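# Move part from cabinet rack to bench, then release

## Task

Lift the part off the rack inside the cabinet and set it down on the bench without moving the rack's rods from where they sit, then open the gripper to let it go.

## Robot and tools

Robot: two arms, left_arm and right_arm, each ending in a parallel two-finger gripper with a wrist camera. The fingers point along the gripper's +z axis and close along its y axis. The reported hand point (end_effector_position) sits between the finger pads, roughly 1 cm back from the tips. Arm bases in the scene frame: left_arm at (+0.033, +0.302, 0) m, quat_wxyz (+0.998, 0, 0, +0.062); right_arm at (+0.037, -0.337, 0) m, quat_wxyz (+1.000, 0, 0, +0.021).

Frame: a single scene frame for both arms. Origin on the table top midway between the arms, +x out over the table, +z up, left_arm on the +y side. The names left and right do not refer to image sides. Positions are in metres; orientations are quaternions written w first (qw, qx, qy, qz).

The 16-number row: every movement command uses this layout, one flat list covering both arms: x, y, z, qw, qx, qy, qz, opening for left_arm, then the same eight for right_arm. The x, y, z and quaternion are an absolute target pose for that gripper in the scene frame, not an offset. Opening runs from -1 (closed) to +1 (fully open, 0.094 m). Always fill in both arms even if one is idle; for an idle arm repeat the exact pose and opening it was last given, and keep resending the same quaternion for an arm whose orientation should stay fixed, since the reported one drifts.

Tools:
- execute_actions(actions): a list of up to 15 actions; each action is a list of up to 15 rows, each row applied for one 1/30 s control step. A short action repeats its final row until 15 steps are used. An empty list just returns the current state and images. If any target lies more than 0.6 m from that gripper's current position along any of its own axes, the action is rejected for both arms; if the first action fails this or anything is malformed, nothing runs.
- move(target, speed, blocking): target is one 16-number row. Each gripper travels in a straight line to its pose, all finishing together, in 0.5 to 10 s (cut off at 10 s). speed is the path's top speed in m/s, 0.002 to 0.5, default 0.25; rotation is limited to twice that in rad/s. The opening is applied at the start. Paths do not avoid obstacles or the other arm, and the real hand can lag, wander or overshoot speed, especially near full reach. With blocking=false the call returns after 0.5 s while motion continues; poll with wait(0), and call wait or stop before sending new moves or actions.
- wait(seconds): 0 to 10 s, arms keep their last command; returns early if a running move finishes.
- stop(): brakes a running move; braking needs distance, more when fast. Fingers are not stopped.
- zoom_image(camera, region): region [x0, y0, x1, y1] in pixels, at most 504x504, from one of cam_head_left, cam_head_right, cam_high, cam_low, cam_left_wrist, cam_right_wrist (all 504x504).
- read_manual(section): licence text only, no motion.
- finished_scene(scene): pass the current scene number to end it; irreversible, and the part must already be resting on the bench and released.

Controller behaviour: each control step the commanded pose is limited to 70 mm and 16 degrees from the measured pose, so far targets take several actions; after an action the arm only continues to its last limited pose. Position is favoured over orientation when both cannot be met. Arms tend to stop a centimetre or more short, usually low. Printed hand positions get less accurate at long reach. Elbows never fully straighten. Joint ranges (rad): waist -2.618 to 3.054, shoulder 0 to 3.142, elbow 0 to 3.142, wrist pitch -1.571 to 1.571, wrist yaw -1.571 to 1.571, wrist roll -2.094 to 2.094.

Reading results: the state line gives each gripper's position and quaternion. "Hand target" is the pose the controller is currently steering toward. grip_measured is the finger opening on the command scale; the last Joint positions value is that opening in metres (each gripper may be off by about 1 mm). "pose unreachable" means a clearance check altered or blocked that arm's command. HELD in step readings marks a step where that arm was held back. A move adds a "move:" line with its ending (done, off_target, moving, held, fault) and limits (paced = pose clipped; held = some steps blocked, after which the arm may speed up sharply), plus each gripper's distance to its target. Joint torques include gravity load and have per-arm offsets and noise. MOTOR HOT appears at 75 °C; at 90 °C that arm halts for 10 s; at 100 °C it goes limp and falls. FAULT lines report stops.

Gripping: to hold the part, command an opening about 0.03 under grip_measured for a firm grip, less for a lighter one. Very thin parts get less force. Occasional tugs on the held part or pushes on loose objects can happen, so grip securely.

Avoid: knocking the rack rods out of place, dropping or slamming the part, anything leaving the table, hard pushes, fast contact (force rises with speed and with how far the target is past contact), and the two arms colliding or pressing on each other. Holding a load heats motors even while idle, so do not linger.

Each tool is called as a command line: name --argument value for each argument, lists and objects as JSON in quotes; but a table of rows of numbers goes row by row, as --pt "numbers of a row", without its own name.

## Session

execute_actions --actions '[]'

Scene clock: 0.00 s.
left_arm: end_effector_position=(+0.3444, +0.3635, +0.3561) grip_measured=+1.000 end_effector_quat_wxyz=(+0.133, +0.785, -0.340, +0.500) | right_arm: end_effector_position=(+0.2981, +0.2232, +0.3622) grip_measured=+1.000 end_effector_quat_wxyz=(-0.498, +0.598, -0.367, +0.510)
Joint positions: left_arm=[ 0.579  1.499  1.766 -1.477  1.051 -1.833  0.094] | right_arm=[ 1.359  2.383  2.368  0.055  1.178 -1.855  0.094]
Joint velocities: left_arm=[ 0.012 -0.007  0.002 -0.066 -0.037 -0.007  0.   ] | right_arm=[ 0.007  0.007 -0.002  0.037  0.037  0.022  0.   ]
Joint torques (N m, as the arm reports them, + toward a larger angle): no reading
Hand target (left_arm): +0.343, +0.361, +0.365; +0.125, +0.777, -0.347, +0.510
Hand target (right_arm): +0.298, +0.222, +0.366; -0.500, +0.597, -0.368, +0.508

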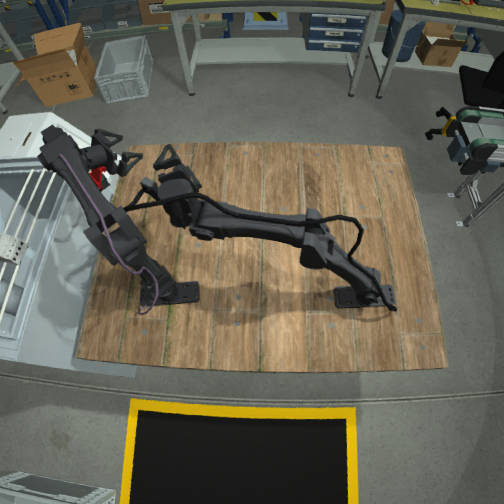

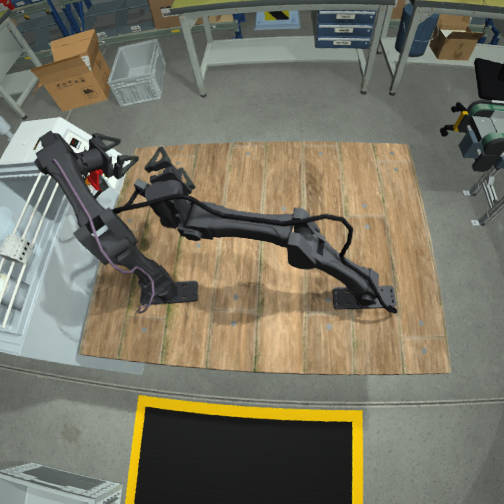

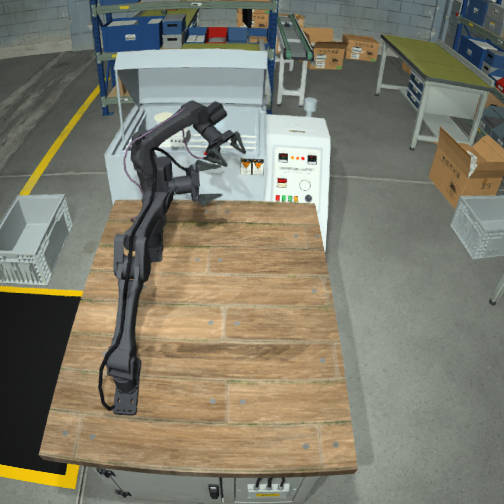

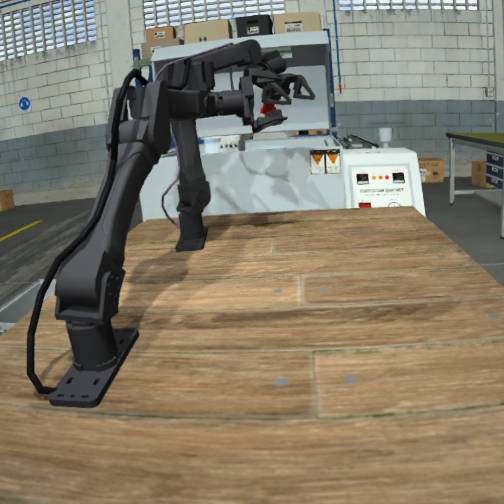

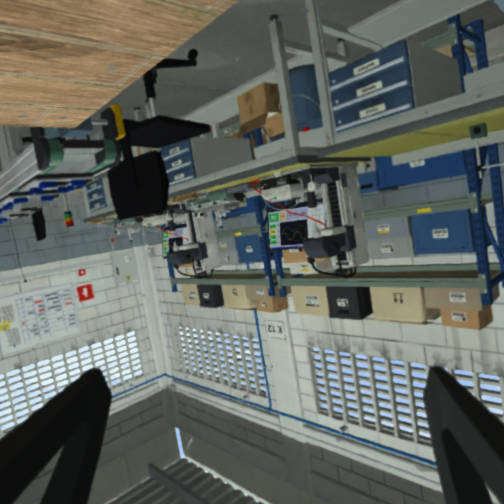

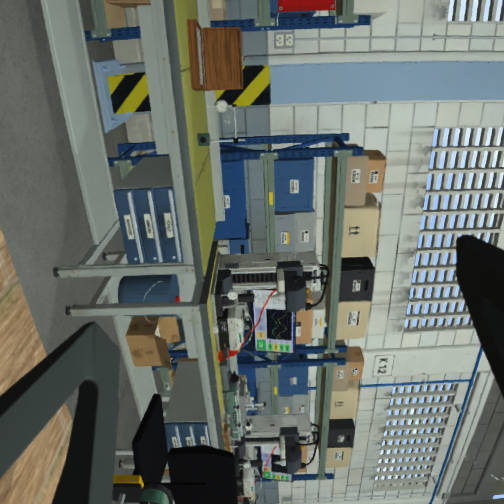

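move --target '[0.11,0.64,0.40,0.299,-0.641,0.641,0.299,1, 0.30,-0.08,0.33,-0.500,0.597,-0.368,0.508,1]' --speed 0.25

Scene clock: 8.30 s.
left_arm: end_effector_position=(+0.1206, +0.6440, +0.3857) grip_measured=+1.000 end_effector_quat_wxyz=(+0.278, -0.641, +0.656, +0.285) | right_arm: end_effector_position=(+0.2997, -0.0742, +0.3350) grip_measured=+1.000 end_effector_quat_wxyz=(-0.501, +0.595, -0.367, +0.511)
Joint positions: left_arm=[ 1.052  1.492  2.024 -1.324 -0.285 -0.254  0.094] | right_arm=[ 1.143  1.183  0.804  0.42   0.963 -1.848  0.094]
Joint velocities: left_arm=[ 0.022  0.017 -0.017  0.066  0.037 -0.037  0.   ] | right_arm=[-0.002 -0.007 -0.002  0.095 -0.037 -0.007  0.   ]
Joint torques (N m, as the arm reports them, + toward a larger angle): left_arm=[ 0.74 -6.25  4.61  2.   -0.14  0.04] | right_arm=[-0.69 -5.22  6.    1.55 -0.17  0.12]
Hand target (left_arm): +0.115, +0.643, +0.398; -0.297, +0.639, -0.643, -0.300
Hand target (right_arm): +0.300, -0.079, +0.332; -0.500, +0.597, -0.368, +0.508
Off the commanded pose (left_arm): 0.018 m, 3 deg.
Off the commanded pose (right_arm): 0.008 m, 0 deg.
move: off_target (left_arm); limits=paced

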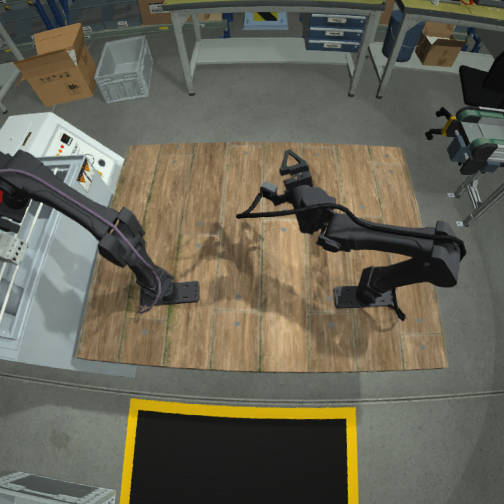

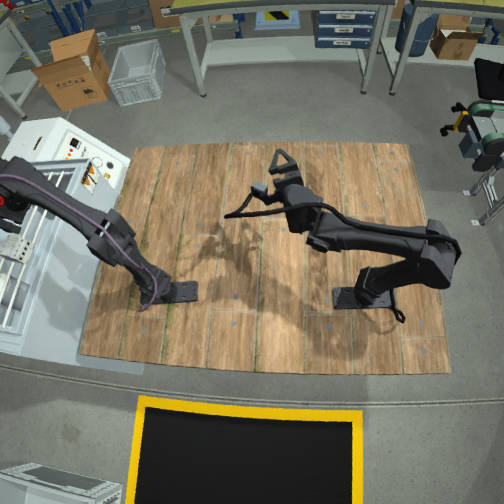

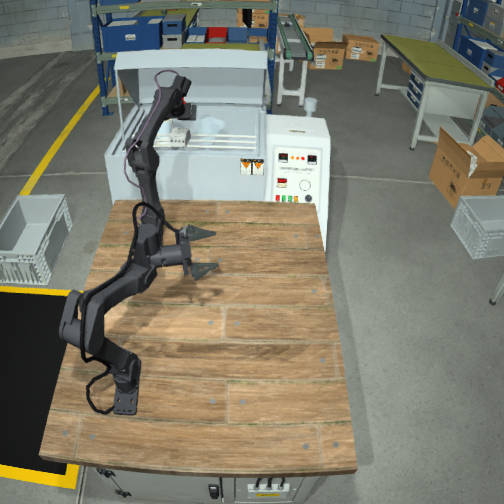

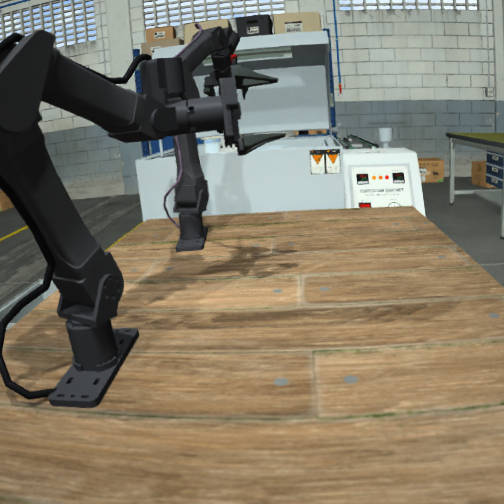

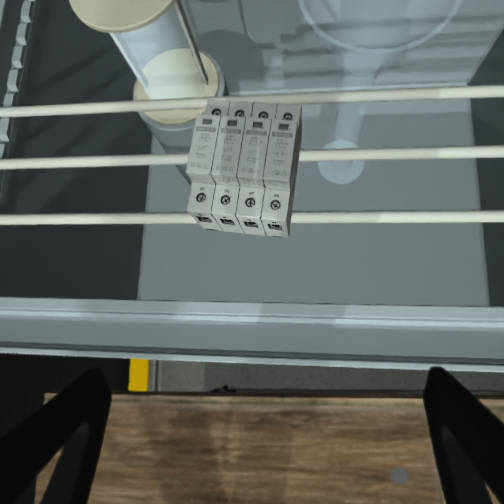

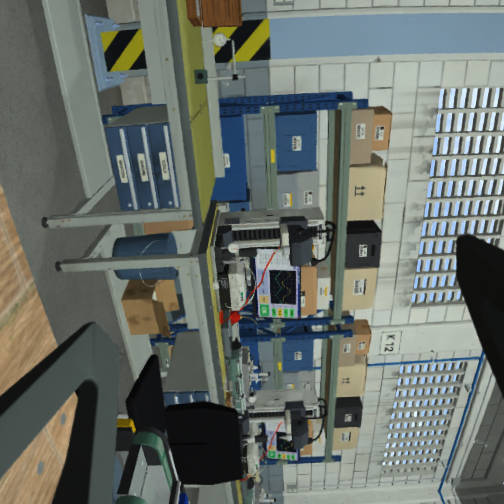

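move --target '[0.092,0.775,0.325,0.314,-0.606,0.674,0.283,1, 0.30,-0.08,0.33,-0.500,0.597,-0.368,0.508,1]' --speed 0.12

Scene clock: 15.53 s.
left_arm: end_effector_position=(+0.0948, +0.7698, +0.3150) grip_measured=+1.000 end_effector_quat_wxyz=(+0.299, -0.612, +0.680, +0.271) | right_arm: end_effector_position=(+0.2996, -0.0737, +0.3350) grip_measured=+1.000 end_effector_quat_wxyz=(-0.501, +0.595, -0.366, +0.510)
Joint positions: left_arm=[ 1.302  1.719  1.9   -0.923 -0.032 -0.026  0.094] | right_arm=[ 1.143  1.183  0.804  0.42   0.96  -1.848  0.094]
Joint velocities: left_arm=[ 0.007 -0.012 -0.007 -0.007  0.081 -0.007  0.   ] | right_arm=[ 0.027 -0.007  0.017 -0.022 -0.051 -0.007  0.   ]
Joint torques (N m, as the arm reports them, + toward a larger angle): left_arm=[ 0.42 -7.61  6.94  2.08  0.04  0.03] | right_arm=[-0.97 -5.39  5.37  1.64 -0.14  0.12]
Hand target (left_arm): +0.093, +0.774, +0.325; +0.315, -0.606, +0.674, +0.284
Hand target (right_arm): +0.300, -0.080, +0.330; -0.500, +0.597, -0.368, +0.508
Off the commanded pose (left_arm): 0.012 m, 2 deg.
Off the commanded pose (right_arm): 0.008 m, 0 deg.
move: off_target (left_arm)

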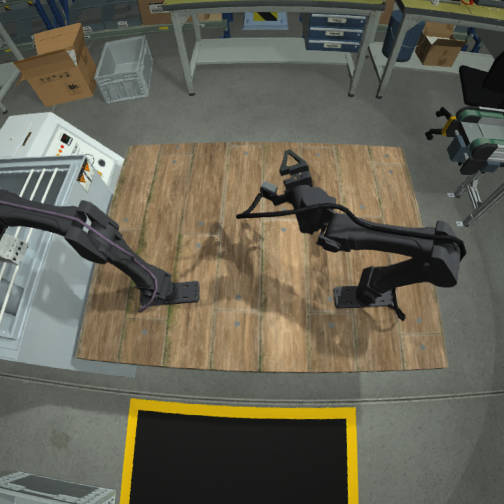

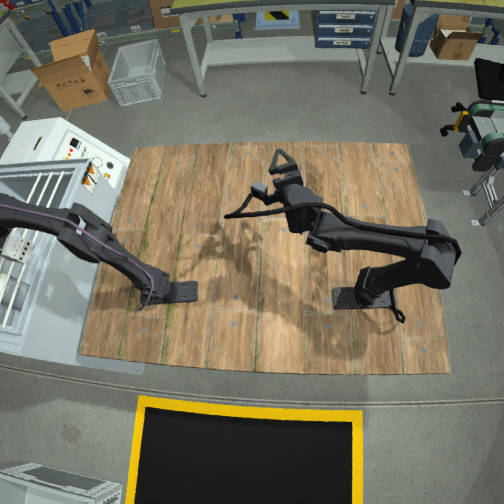

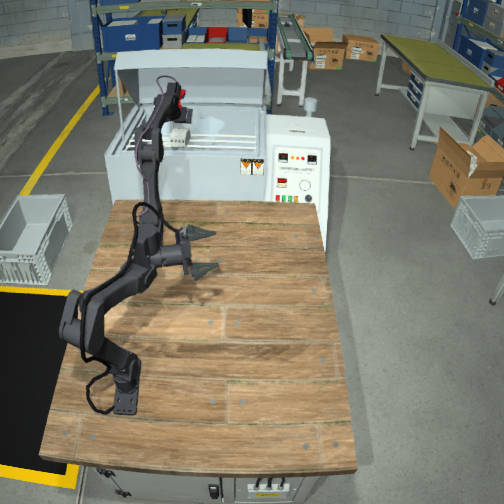

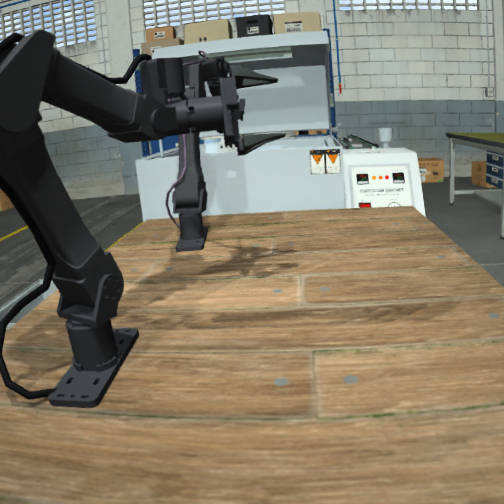

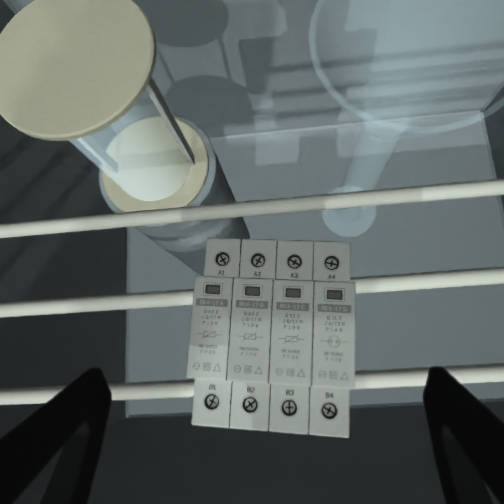

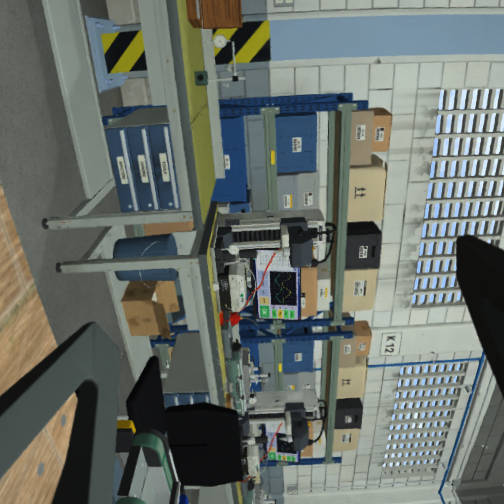

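move --target '[0.091,0.79,0.25,0.314,-0.606,0.674,0.283,1, 0.30,-0.08,0.33,-0.500,0.597,-0.368,0.508,1]' --speed 0.05

Scene clock: 21.70 s.
left_arm: end_effector_position=(+0.0946, +0.7872, +0.2298) grip_measured=+1.000 end_effector_quat_wxyz=(+0.291, -0.614, +0.685, +0.263) | right_arm: end_effector_position=(+0.2996, -0.0737, +0.3350) grip_measured=+1.000 end_effector_quat_wxyz=(-0.502, +0.595, -0.366, +0.510)
Joint positions: left_arm=[ 1.311  1.719  1.566 -0.612 -0.023 -0.017  0.094] | right_arm=[ 1.143  1.183  0.804  0.42   0.96  -1.847  0.094]
Joint velocities: left_arm=[-0.017 -0.002 -0.007 -0.051  0.022  0.037  0.   ] | right_arm=[ 0.002 -0.007 -0.007  0.007 -0.022  0.007  0.   ]
Joint torques (N m, as the arm reports them, + toward a larger angle): left_arm=[ 0.69 -9.7   7.01  2.04  0.09  0.03] | right_arm=[-0.98 -5.39  5.38  1.64 -0.14  0.12]
Hand target (left_arm): +0.091, +0.789, +0.250; +0.313, -0.606, +0.674, +0.283
Hand target (right_arm): +0.300, -0.080, +0.330; -0.500, +0.597, -0.368, +0.508
Off the commanded pose (left_arm): 0.021 m, 4 deg.
Off the commanded pose (right_arm): 0.008 m, 0 deg.
move: off_target (left_arm)

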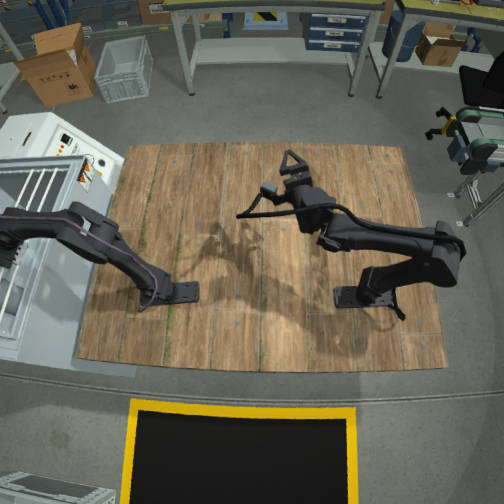

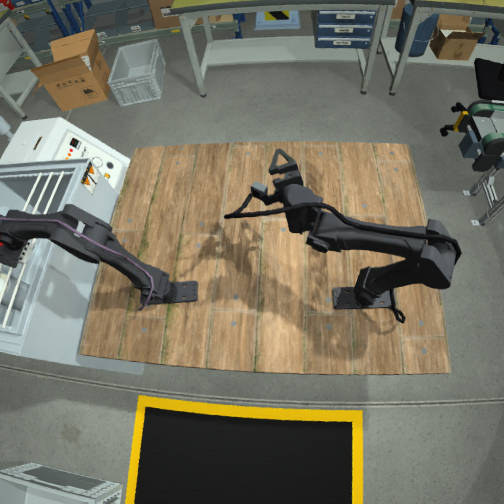

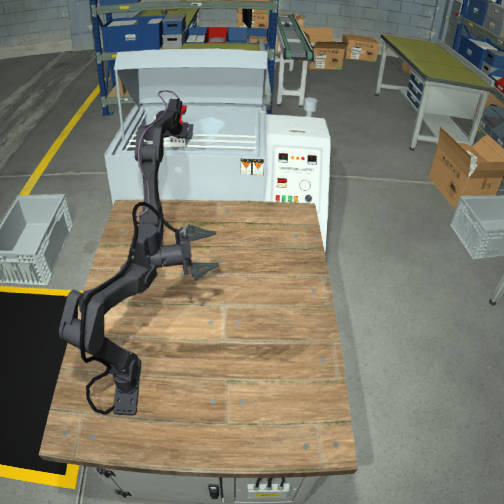

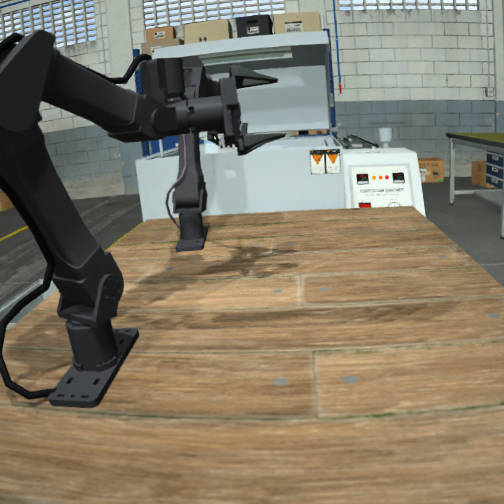

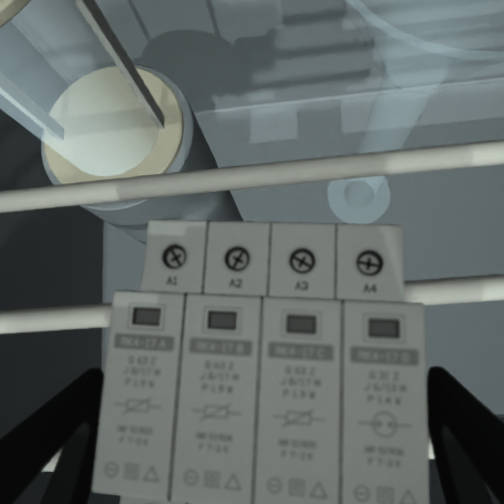

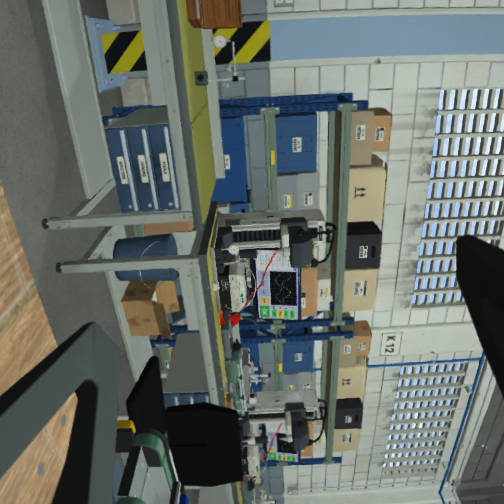

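execute_actions --actions '[[[0.091,0.79,0.25,0.314,-0.606,0.674,0.283,0.9, 0.30,-0.08,0.33,-0.500,0.597,-0.368,0.508,1],[0.091,0.79,0.25,0.314,-0.606,0.674,0.283,0.82, 0.30,-0.08,0.33,-0.500,0.597,-0.368,0.508,1],[0.091,0.79,0.25,0.314,-0.606,0.674,0.283,0.76, 0.30,-0.08,0.33,-0.500,0.597,-0.368,0.508,1],[0.091,0.79,0.25,0.314,-0.606,0.674,0.283,0.72, 0.30,-0.08,0.33,-0.500,0.597,-0.368,0.508,1],[0.091,0.79,0.25,0.314,-0.606,0.674,0.283,0.69, 0.30,-0.08,0.33,-0.500,0.597,-0.368,0.508,1],[0.091,0.79,0.25,0.314,-0.606,0.674,0.283,0.66, 0.30,-0.08,0.33,-0.500,0.597,-0.368,0.508,1],[0.091,0.79,0.25,0.314,-0.606,0.674,0.283,0.64, 0.30,-0.08,0.33,-0.500,0.597,-0.368,0.508,1],[0.091,0.79,0.25,0.314,-0.606,0.674,0.283,0.62, 0.30,-0.08,0.33,-0.500,0.597,-0.368,0.508,1],[0.091,0.79,0.25,0.314,-0.606,0.674,0.283,0.60, 0.30,-0.08,0.33,-0.500,0.597,-0.368,0.508,1],[0.091,0.79,0.25,0.314,-0.606,0.674,0.283,0.58, 0.30,-0.08,0.33,-0.500,0.597,-0.368,0.508,1],[0.091,0.79,0.25,0.314,-0.606,0.674,0.283,0.56, 0.30,-0.08,0.33,-0.500,0.597,-0.368,0.508,1],[0.091,0.79,0.25,0.314,-0.606,0.674,0.283,0.54, 0.30,-0.08,0.33,-0.500,0.597,-0.368,0.508,1],[0.091,0.79,0.25,0.314,-0.606,0.674,0.283,0.52, 0.30,-0.08,0.33,-0.500,0.597,-0.368,0.508,1],[0.091,0.79,0.25,0.314,-0.606,0.674,0.283,0.50, 0.30,-0.08,0.33,-0.500,0.597,-0.368,0.508,1],[0.091,0.79,0.25,0.314,-0.606,0.674,0.283,0.48, 0.30,-0.08,0.33,-0.500,0.597,-0.368,0.508,1]],[[0.091,0.79,0.25,0.314,-0.606,0.674,0.283,0.48, 0.30,-0.08,0.33,-0.500,0.597,-0.368,0.508,1]]]'

Scene clock: 36.80 s.
left_arm: end_effector_position=(+0.0957, +0.7874, +0.2301) grip_measured=+0.542 end_effector_quat_wxyz=(+0.293, -0.612, +0.686, +0.262) | right_arm: end_effector_position=(+0.2996, -0.0737, +0.3350) grip_measured=+1.000 end_effector_quat_wxyz=(-0.502, +0.595, -0.366, +0.510)
Joint positions: left_arm=[ 1.311  1.719  1.566 -0.61  -0.017 -0.015  0.072] | right_arm=[ 1.143  1.183  0.804  0.42   0.96  -1.847  0.094]
Joint velocities: left_arm=[-0.002  0.002  0.007 -0.022 -0.037 -0.051  0.   ] | right_arm=[ 0.022 -0.017 -0.007 -0.022  0.037  0.037  0.   ]
Joint torques (N m, as the arm reports them, + toward a larger angle): left_arm=[ 0.72 -9.51  7.3   2.07  0.01  0.02] | right_arm=[-0.98 -5.38  5.38  1.64 -0.14  0.12]
Hand target (left_arm): +0.091, +0.790, +0.250; +0.313, -0.606, +0.674, +0.283
Hand target (right_arm): +0.300, -0.080, +0.330; -0.500, +0.597, -0.368, +0.508
Off the commanded pose (left_arm): 0.021 m, 4 deg.
Off the commanded pose (right_arm): 0.008 m, 0 deg.
Step readings (end_effector_position; steps 1 to 15: 1st action; 16 to 30: 2nd action):
0: left_arm (+0.0947, +0.7875, +0.2300) | right_arm (+0.2996, -0.0737, +0.3350)
1: left_arm (+0.0947, +0.7875, +0.2300) | right_arm (+0.2996, -0.0737, +0.3350)
2: left_arm (+0.0947, +0.7875, +0.2300) | right_arm (+0.2996, -0.0737, +0.3350)
4: left_arm (+0.0947, +0.7875, +0.2300) | right_arm (+0.2996, -0.0737, +0.3350)
8: left_arm (+0.0947, +0.7875, +0.2300) | right_arm (+0.2996, -0.0737, +0.3350)
15: left_arm (+0.0957, +0.7874, +0.2301) | right_arm (+0.2996, -0.0737, +0.3350)
16: left_arm (+0.0957, +0.7874, +0.2301) | right_arm (+0.2996, -0.0737, +0.3350)
17: left_arm (+0.0957, +0.7874, +0.2301) | right_arm (+0.2996, -0.0737, +0.3350)
19: left_arm (+0.0957, +0.7874, +0.2301) | right_arm (+0.2996, -0.0737, +0.3350)
23: left_arm (+0.0957, +0.7874, +0.2301) | right_arm (+0.2996, -0.0737, +0.3350)
30: end_effector_position above

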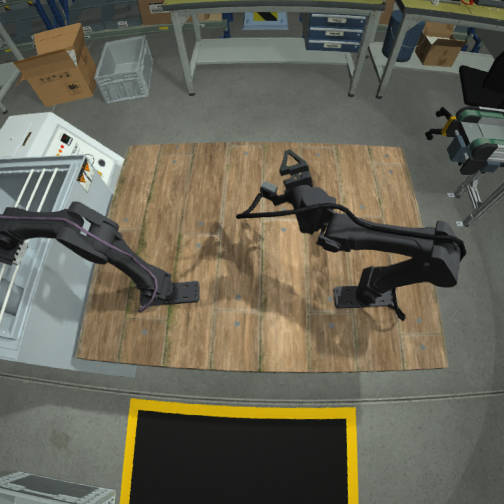

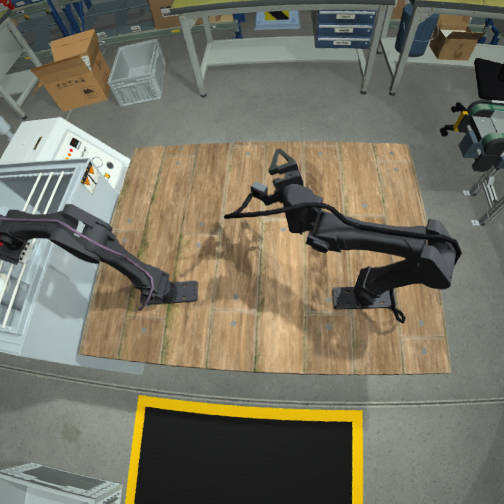

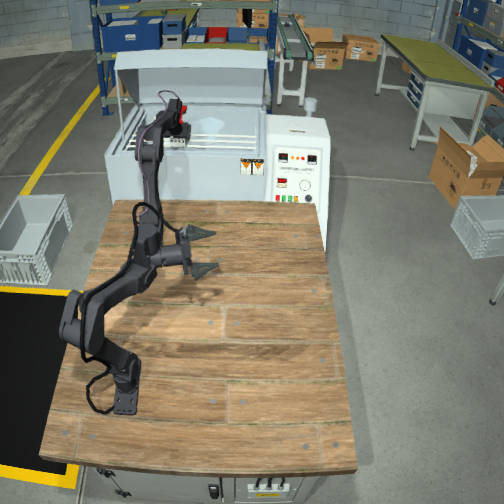

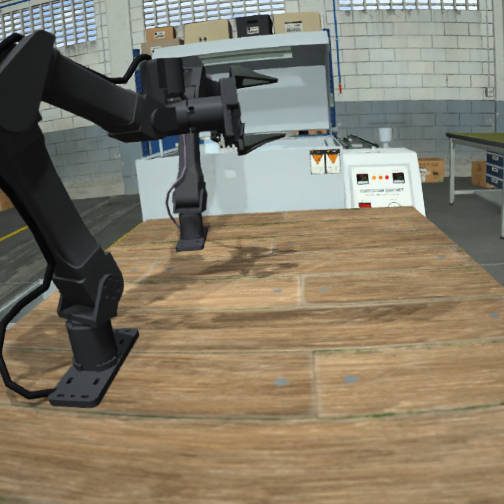

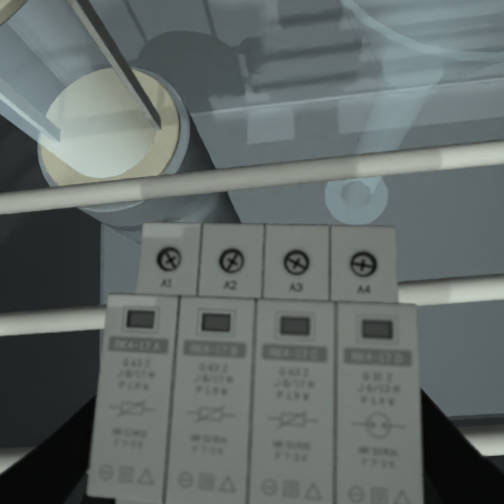

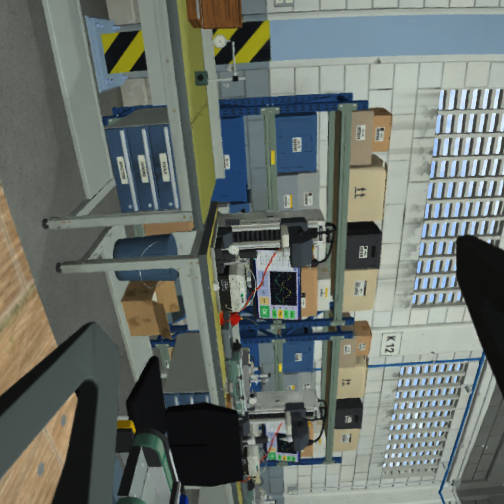

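execute_actions --actions '[[[0.0915,0.793,0.261,0.323,-0.6025,0.669,0.2906,0.48, 0.30,-0.08,0.33,-0.500,0.597,-0.368,0.508,1],[0.0915,0.793,0.261,0.323,-0.6025,0.669,0.2906,0.48, 0.30,-0.08,0.33,-0.500,0.597,-0.368,0.508,1],[0.0915,0.793,0.261,0.323,-0.6025,0.669,0.2906,0.48, 0.30,-0.08,0.33,-0.500,0.597,-0.368,0.508,1],[0.0915,0.793,0.261,0.323,-0.6025,0.669,0.2906,0.48, 0.30,-0.08,0.33,-0.500,0.597,-0.368,0.508,1],[0.092,0.798,0.2665,0.333,-0.598,0.664,0.300,0.48, 0.30,-0.08,0.33,-0.500,0.597,-0.368,0.508,1],[0.092,0.798,0.2665,0.333,-0.598,0.664,0.300,0.48, 0.30,-0.08,0.33,-0.500,0.597,-0.368,0.508,1],[0.092,0.798,0.2665,0.333,-0.598,0.664,0.300,0.48, 0.30,-0.08,0.33,-0.500,0.597,-0.368,0.508,1],[0.092,0.798,0.2665,0.333,-0.598,0.664,0.300,0.48, 0.30,-0.08,0.33,-0.500,0.597,-0.368,0.508,1],[0.093,0.803,0.272,0.343,-0.593,0.659,0.309,0.48, 0.30,-0.08,0.33,-0.500,0.597,-0.368,0.508,1]]]'

Scene clock: 44.00 s.
left_arm: end_effector_position=(+0.0959, +0.7882, +0.2310) grip_measured=+0.542 end_effector_quat_wxyz=(+0.295, -0.612, +0.685, +0.264) | right_arm: end_effector_position=(+0.2996, -0.0737, +0.3350) grip_measured=+1.000 end_effector_quat_wxyz=(-0.502, +0.595, -0.366, +0.510)
Joint positions: left_arm=[ 1.311  1.719  1.566 -0.605 -0.017 -0.015  0.072] | right_arm=[ 1.143  1.183  0.804  0.42   0.96  -1.847  0.094]
Joint velocities: left_arm=[-0.002 -0.007 -0.012  0.022 -0.037 -0.037  0.   ] | right_arm=[ 0.022 -0.007 -0.007 -0.022  0.022  0.037  0.   ]
Joint torques (N m, as the arm reports them, + toward a larger angle): left_arm=[  0.55 -10.06   8.53   2.6   -0.05   0.05] | right_arm=[-0.98 -5.37  5.37  1.64 -0.14  0.12]
Hand target (left_arm): +0.093, +0.800, +0.273; +0.341, -0.593, +0.660, +0.309
Hand target (right_arm): +0.300, -0.080, +0.330; -0.500, +0.597, -0.368, +0.508
Off the commanded pose (left_arm): 0.044 m, 8 deg.
Off the commanded pose (right_arm): 0.008 m, 0 deg.
Step readings (end_effector_position):
0: left_arm (+0.0957, +0.7874, +0.2301) | right_arm (+0.2996, -0.0737, +0.3350)
1: left_arm (+0.0957, +0.7874, +0.2301) | right_arm (+0.2996, -0.0737, +0.3350)
2: left_arm (+0.0957, +0.7874, +0.2301) | right_arm (+0.2996, -0.0737, +0.3350)
4: left_arm (+0.0957, +0.7874, +0.2301) | right_arm (+0.2996, -0.0737, +0.3350)
8: left_arm (+0.0958, +0.7875, +0.2302) | right_arm (+0.2996, -0.0737, +0.3350)
15: end_effector_position above

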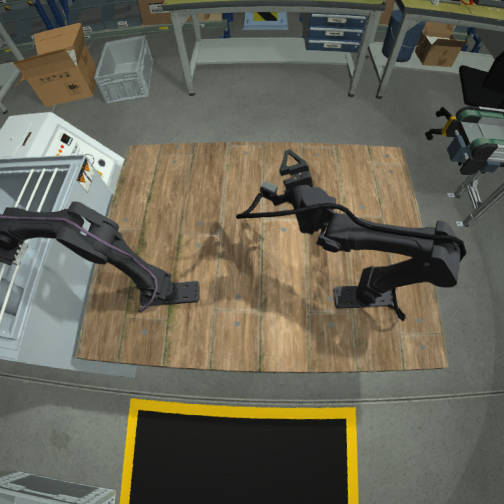

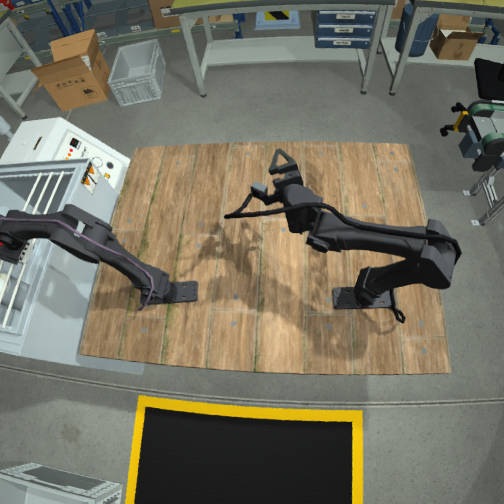

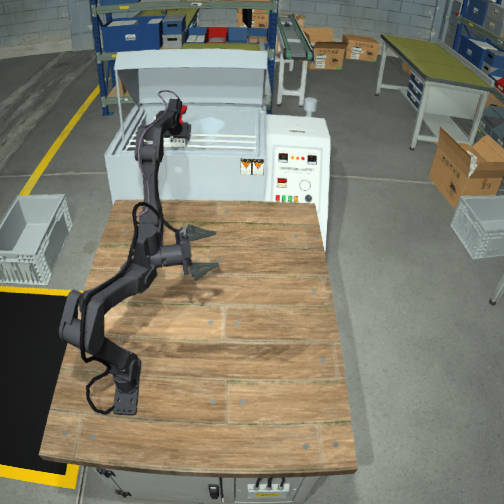

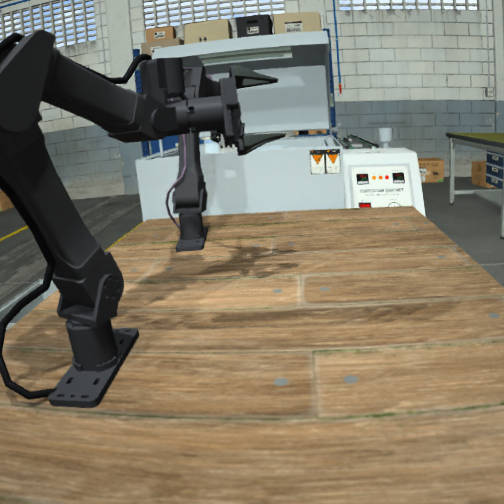

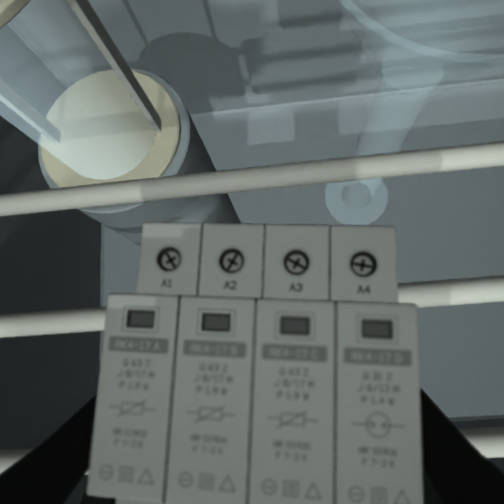

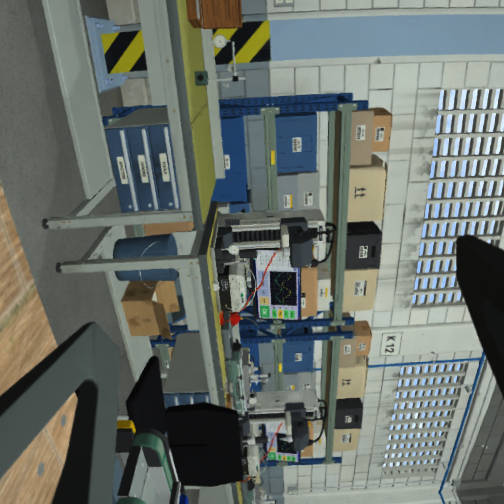

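execute_actions --actions '[[[0.093,0.805,0.280,0.349,-0.5906,0.656,0.314,0.48, 0.30,-0.08,0.33,-0.500,0.597,-0.368,0.508,1],[0.093,0.805,0.280,0.349,-0.5906,0.656,0.314,0.48, 0.30,-0.08,0.33,-0.500,0.597,-0.368,0.508,1],[0.093,0.805,0.280,0.349,-0.5906,0.656,0.314,0.48, 0.30,-0.08,0.33,-0.500,0.597,-0.368,0.508,1],[0.093,0.805,0.280,0.349,-0.5906,0.656,0.314,0.48, 0.30,-0.08,0.33,-0.500,0.597,-0.368,0.508,1],[0.093,0.805,0.280,0.349,-0.5906,0.656,0.314,0.48, 0.30,-0.08,0.33,-0.500,0.597,-0.368,0.508,1],[0.093,0.805,0.288,0.3546,-0.588,0.653,0.319,0.48, 0.30,-0.08,0.33,-0.500,0.597,-0.368,0.508,1],[0.093,0.805,0.288,0.3546,-0.588,0.653,0.319,0.48, 0.30,-0.08,0.33,-0.500,0.597,-0.368,0.508,1],[0.093,0.805,0.288,0.3546,-0.588,0.653,0.319,0.48, 0.30,-0.08,0.33,-0.500,0.597,-0.368,0.508,1],[0.093,0.805,0.288,0.3546,-0.588,0.653,0.319,0.48, 0.30,-0.08,0.33,-0.500,0.597,-0.368,0.508,1],[0.093,0.805,0.288,0.3546,-0.588,0.653,0.319,0.48, 0.30,-0.08,0.33,-0.500,0.597,-0.368,0.508,1],[0.093,0.803,0.297,0.360,-0.585,0.650,0.324,0.48, 0.30,-0.08,0.33,-0.500,0.597,-0.368,0.508,1]]]'

Scene clock: 54.90 s.
left_arm: end_effector_position=(+0.0958, +0.7880, +0.2318) grip_measured=+0.542 end_effector_quat_wxyz=(+0.295, -0.611, +0.685, +0.264) | right_arm: end_effector_position=(+0.2996, -0.0737, +0.3350) grip_measured=+1.000 end_effector_quat_wxyz=(-0.502, +0.595, -0.366, +0.510)
Joint positions: left_arm=[ 1.311  1.717  1.566 -0.606 -0.017 -0.015  0.072] | right_arm=[ 1.143  1.183  0.804  0.42   0.96  -1.847  0.094]
Joint velocities: left_arm=[ 0.012 -0.022 -0.007  0.007 -0.022 -0.007  0.   ] | right_arm=[ 0.012  0.032 -0.007 -0.037 -0.022 -0.007  0.   ]
Joint torques (N m, as the arm reports them, + toward a larger angle): left_arm=[  0.54 -11.91  10.57   2.6   -0.04   0.04] | right_arm=[-0.97 -5.38  5.37  1.64 -0.14  0.12]
Hand target (left_arm): +0.093, +0.797, +0.297; +0.358, -0.585, +0.651, +0.324
Hand target (right_arm): +0.300, -0.080, +0.330; -0.500, +0.597, -0.368, +0.508
Off the commanded pose (left_arm): 0.067 m, 11 deg.
Off the commanded pose (right_arm): 0.008 m, 0 deg.
Step readings (end_effector_position):
0: left_arm (+0.0959, +0.7882, +0.2310) | right_arm (+0.2996, -0.0737, +0.3350)
1: left_arm (+0.0959, +0.7882, +0.2310) | right_arm (+0.2996, -0.0737, +0.3350)
2: left_arm (+0.0959, +0.7882, +0.2310) | right_arm (+0.2996, -0.0737, +0.3350)
4: left_arm (+0.0959, +0.7882, +0.2310) | right_arm (+0.2996, -0.0737, +0.3350)
8: left_arm (+0.0959, +0.7882, +0.2310) | right_arm (+0.2996, -0.0737, +0.3350)
15: end_effector_position above

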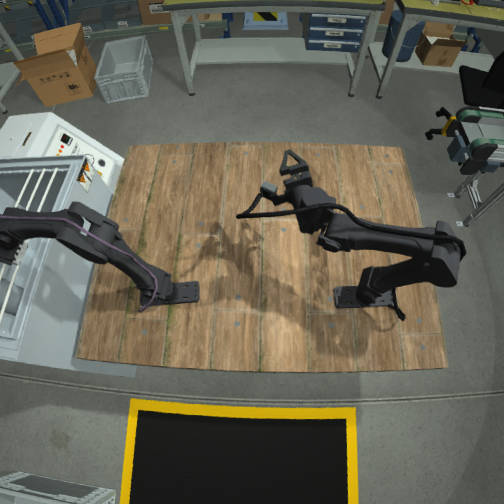

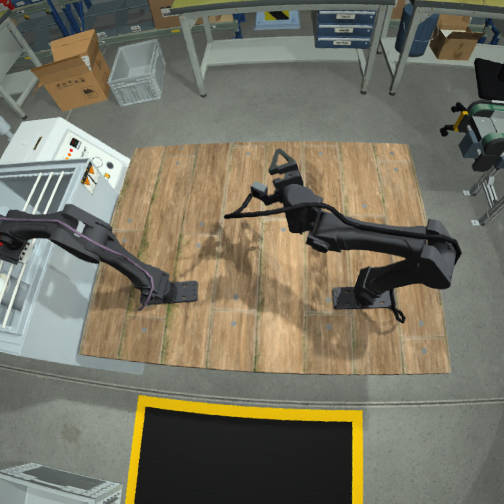

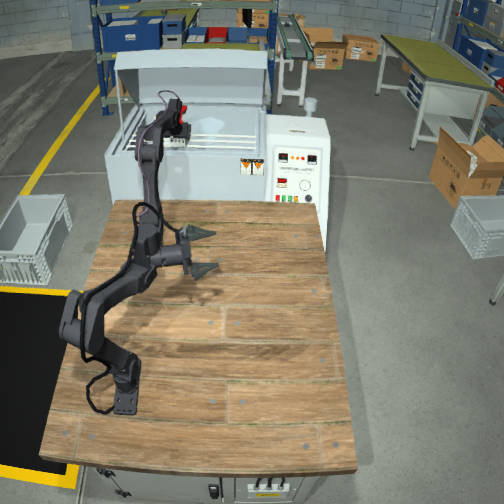

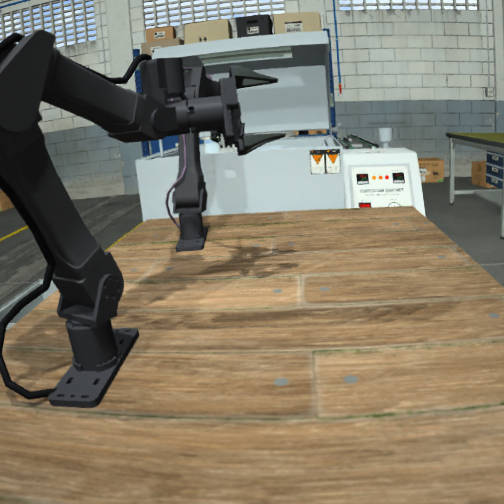

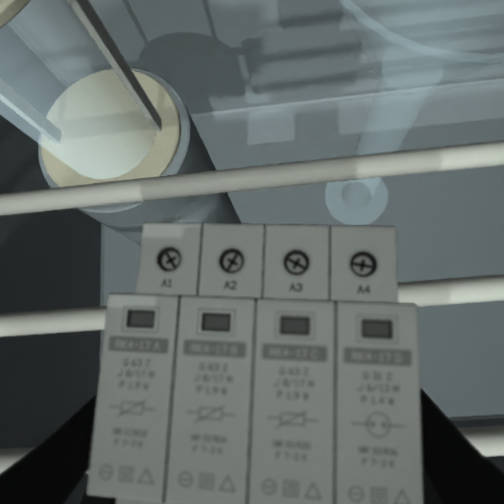

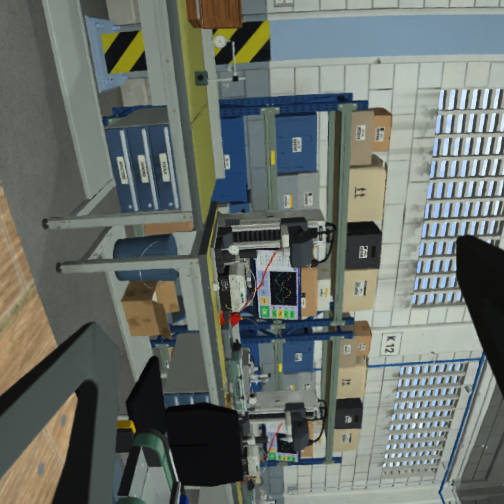

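execute_actions --actions '[[[0.093,0.800,0.3056,0.366,-0.582,0.647,0.329,0.48, 0.30,-0.08,0.33,-0.500,0.597,-0.368,0.508,1],[0.093,0.800,0.3056,0.366,-0.582,0.647,0.329,0.48, 0.30,-0.08,0.33,-0.500,0.597,-0.368,0.508,1],[0.093,0.800,0.3056,0.366,-0.582,0.647,0.329,0.48, 0.30,-0.08,0.33,-0.500,0.597,-0.368,0.508,1],[0.093,0.800,0.3056,0.366,-0.582,0.647,0.329,0.48, 0.30,-0.08,0.33,-0.500,0.597,-0.368,0.508,1],[0.093,0.800,0.3056,0.366,-0.582,0.647,0.329,0.48, 0.30,-0.08,0.33,-0.500,0.597,-0.368,0.508,1],[0.093,0.800,0.3056,0.366,-0.582,0.647,0.329,0.48, 0.30,-0.08,0.33,-0.500,0.597,-0.368,0.508,1],[0.093,0.800,0.3056,0.366,-0.582,0.647,0.329,0.48, 0.30,-0.08,0.33,-0.500,0.597,-0.368,0.508,1],[0.0925,0.797,0.314,0.372,-0.579,0.644,0.3345,0.48, 0.30,-0.08,0.33,-0.500,0.597,-0.368,0.508,1]],[[0.092,0.790,0.3305,0.383,-0.573,0.637,0.3445,0.48, 0.30,-0.08,0.33,-0.500,0.597,-0.368,0.508,1]],[[0.091,0.782,0.347,0.394,-0.567,0.630,0.3545,0.48, 0.30,-0.08,0.33,-0.500,0.597,-0.368,0.508,1]],[[0.090,0.774,0.363,0.405,-0.561,0.623,0.364,0.48, 0.30,-0.08,0.33,-0.500,0.597,-0.368,0.508,1]]]'

Scene clock: 66.83 s.
left_arm: end_effector_position=(+0.0919, +0.7616, +0.2976) grip_measured=+0.542 end_effector_quat_wxyz=(+0.339, -0.594, +0.664, +0.303) | right_arm: end_effector_position=(+0.2996, -0.0737, +0.3350) grip_measured=+1.000 end_effector_quat_wxyz=(-0.502, +0.595, -0.366, +0.510)
Joint positions: left_arm=[ 1.311  1.562  1.566 -0.631 -0.018 -0.014  0.072] | right_arm=[ 1.143  1.183  0.804  0.42   0.96  -1.847  0.094]
Joint velocities: left_arm=[-0.017 -0.012 -0.022 -0.007 -0.081 -0.051  0.   ] | right_arm=[-0.012 -0.017 -0.002 -0.051  0.007  0.022  0.   ]
Joint torques (N m, as the arm reports them, + toward a larger angle): left_arm=[ 0.32 -9.88 10.55  2.99 -0.07  0.05] | right_arm=[-0.98 -5.38  5.37  1.64 -0.14  0.12]
Hand target (left_arm): +0.089, +0.767, +0.363; +0.403, -0.561, +0.624, +0.364
Hand target (right_arm): +0.300, -0.080, +0.330; -0.500, +0.597, -0.368, +0.508
Off the commanded pose (left_arm): 0.067 m, 12 deg.
Off the commanded pose (right_arm): 0.008 m, 0 deg.
Step readings (end_effector_position; steps 1 to 15: 1st action; 16 to 30: 2nd action; 31 to 45: 3rd action; 46 to 60: 4th action):
0: left_arm (+0.0958, +0.7880, +0.2318) | right_arm (+0.2996, -0.0737, +0.3350)
1: left_arm (+0.0958, +0.7878, +0.2323) | right_arm (+0.2996, -0.0737, +0.3350)
2: left_arm (+0.0957, +0.7872, +0.2328) | right_arm (+0.2996, -0.0737, +0.3350)
4: left_arm (+0.0956, +0.7862, +0.2353) | right_arm (+0.2996, -0.0737, +0.3350)
8: left_arm (+0.0954, +0.7846, +0.2415) | right_arm (+0.2996, -0.0737, +0.3350)
15: left_arm (+0.0950, +0.7821, +0.2494) | right_arm (+0.2996, -0.0737, +0.3350)
16: left_arm (+0.0949, +0.7817, +0.2508) | right_arm (+0.2996, -0.0737, +0.3350)
17: left_arm (+0.0948, +0.7807, +0.2515) | right_arm (+0.2996, -0.0737, +0.3350)
19: left_arm (+0.0945, +0.7786, +0.2562) | right_arm (+0.2996, -0.0737, +0.3350)
23: left_arm (+0.0941, +0.7756, +0.2662) | right_arm (+0.2996, -0.0737, +0.3350)
30: left_arm (+0.0940, +0.7750, +0.2672) | right_arm (+0.2996, -0.0737, +0.3350)
31: left_arm (+0.0939, +0.7746, +0.2684) | right_arm (+0.2996, -0.0737, +0.3350)
32: left_arm (+0.0938, +0.7737, +0.2689) | right_arm (+0.2996, -0.0737, +0.3350)
34: left_arm (+0.0935, +0.7718, +0.2730) | right_arm (+0.2996, -0.0737, +0.3350)
38: left_arm (+0.0931, +0.7688, +0.2816) | right_arm (+0.2996, -0.0737, +0.3350)
45: left_arm (+0.0929, +0.7683, +0.2828) | right_arm (+0.2996, -0.0737, +0.3350)
46: left_arm (+0.0929, +0.7680, +0.2838) | right_arm (+0.2996, -0.0737, +0.3350)
47: left_arm (+0.0928, +0.7671, +0.2844) | right_arm (+0.2996, -0.0737, +0.3350)
49: left_arm (+0.0925, +0.7652, +0.2883) | right_arm (+0.2996, -0.0737, +0.3350)
53: left_arm (+0.0920, +0.7621, +0.2965) | right_arm (+0.2996, -0.0737, +0.3350)
60: end_effector_position above

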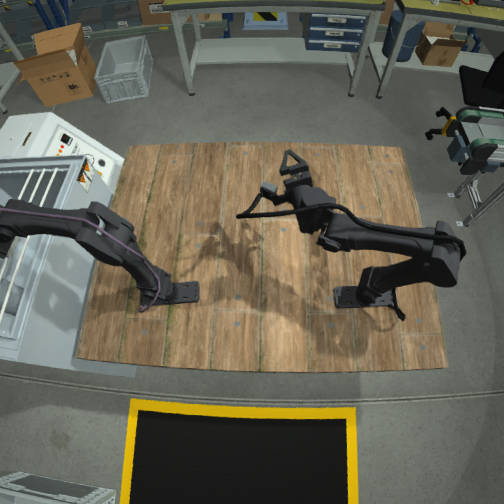

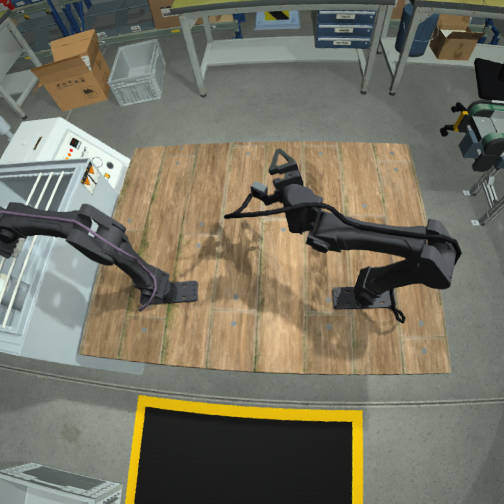

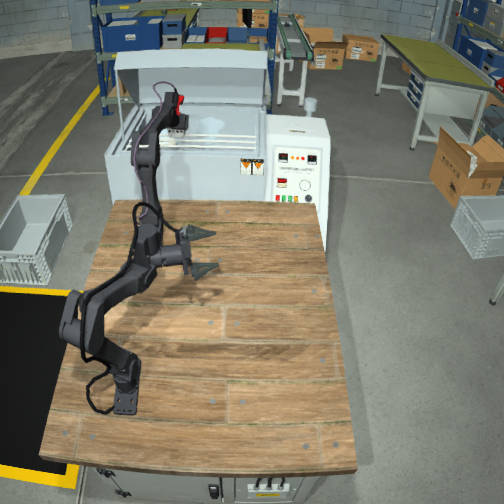

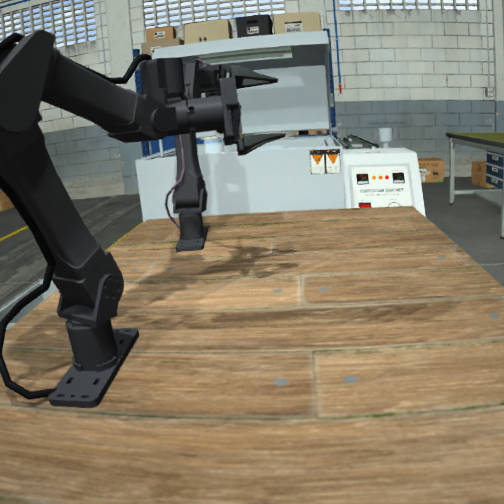

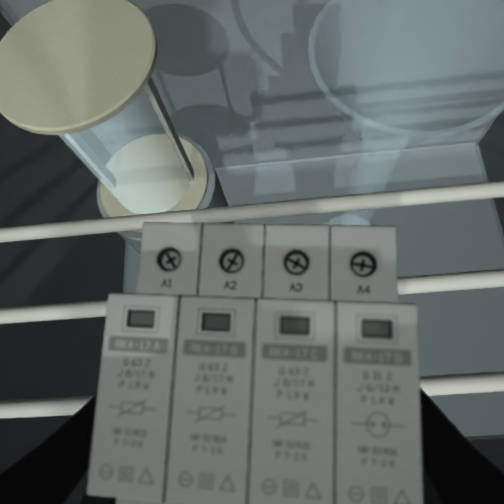

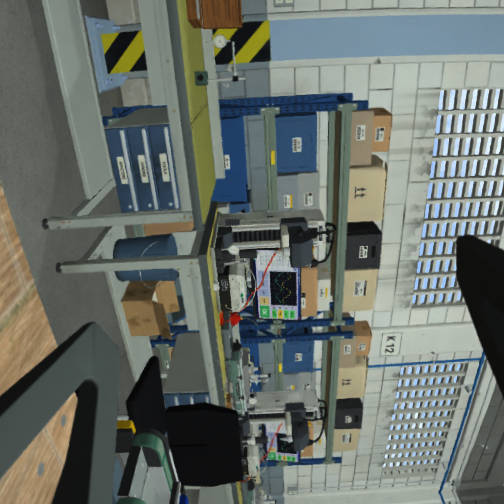

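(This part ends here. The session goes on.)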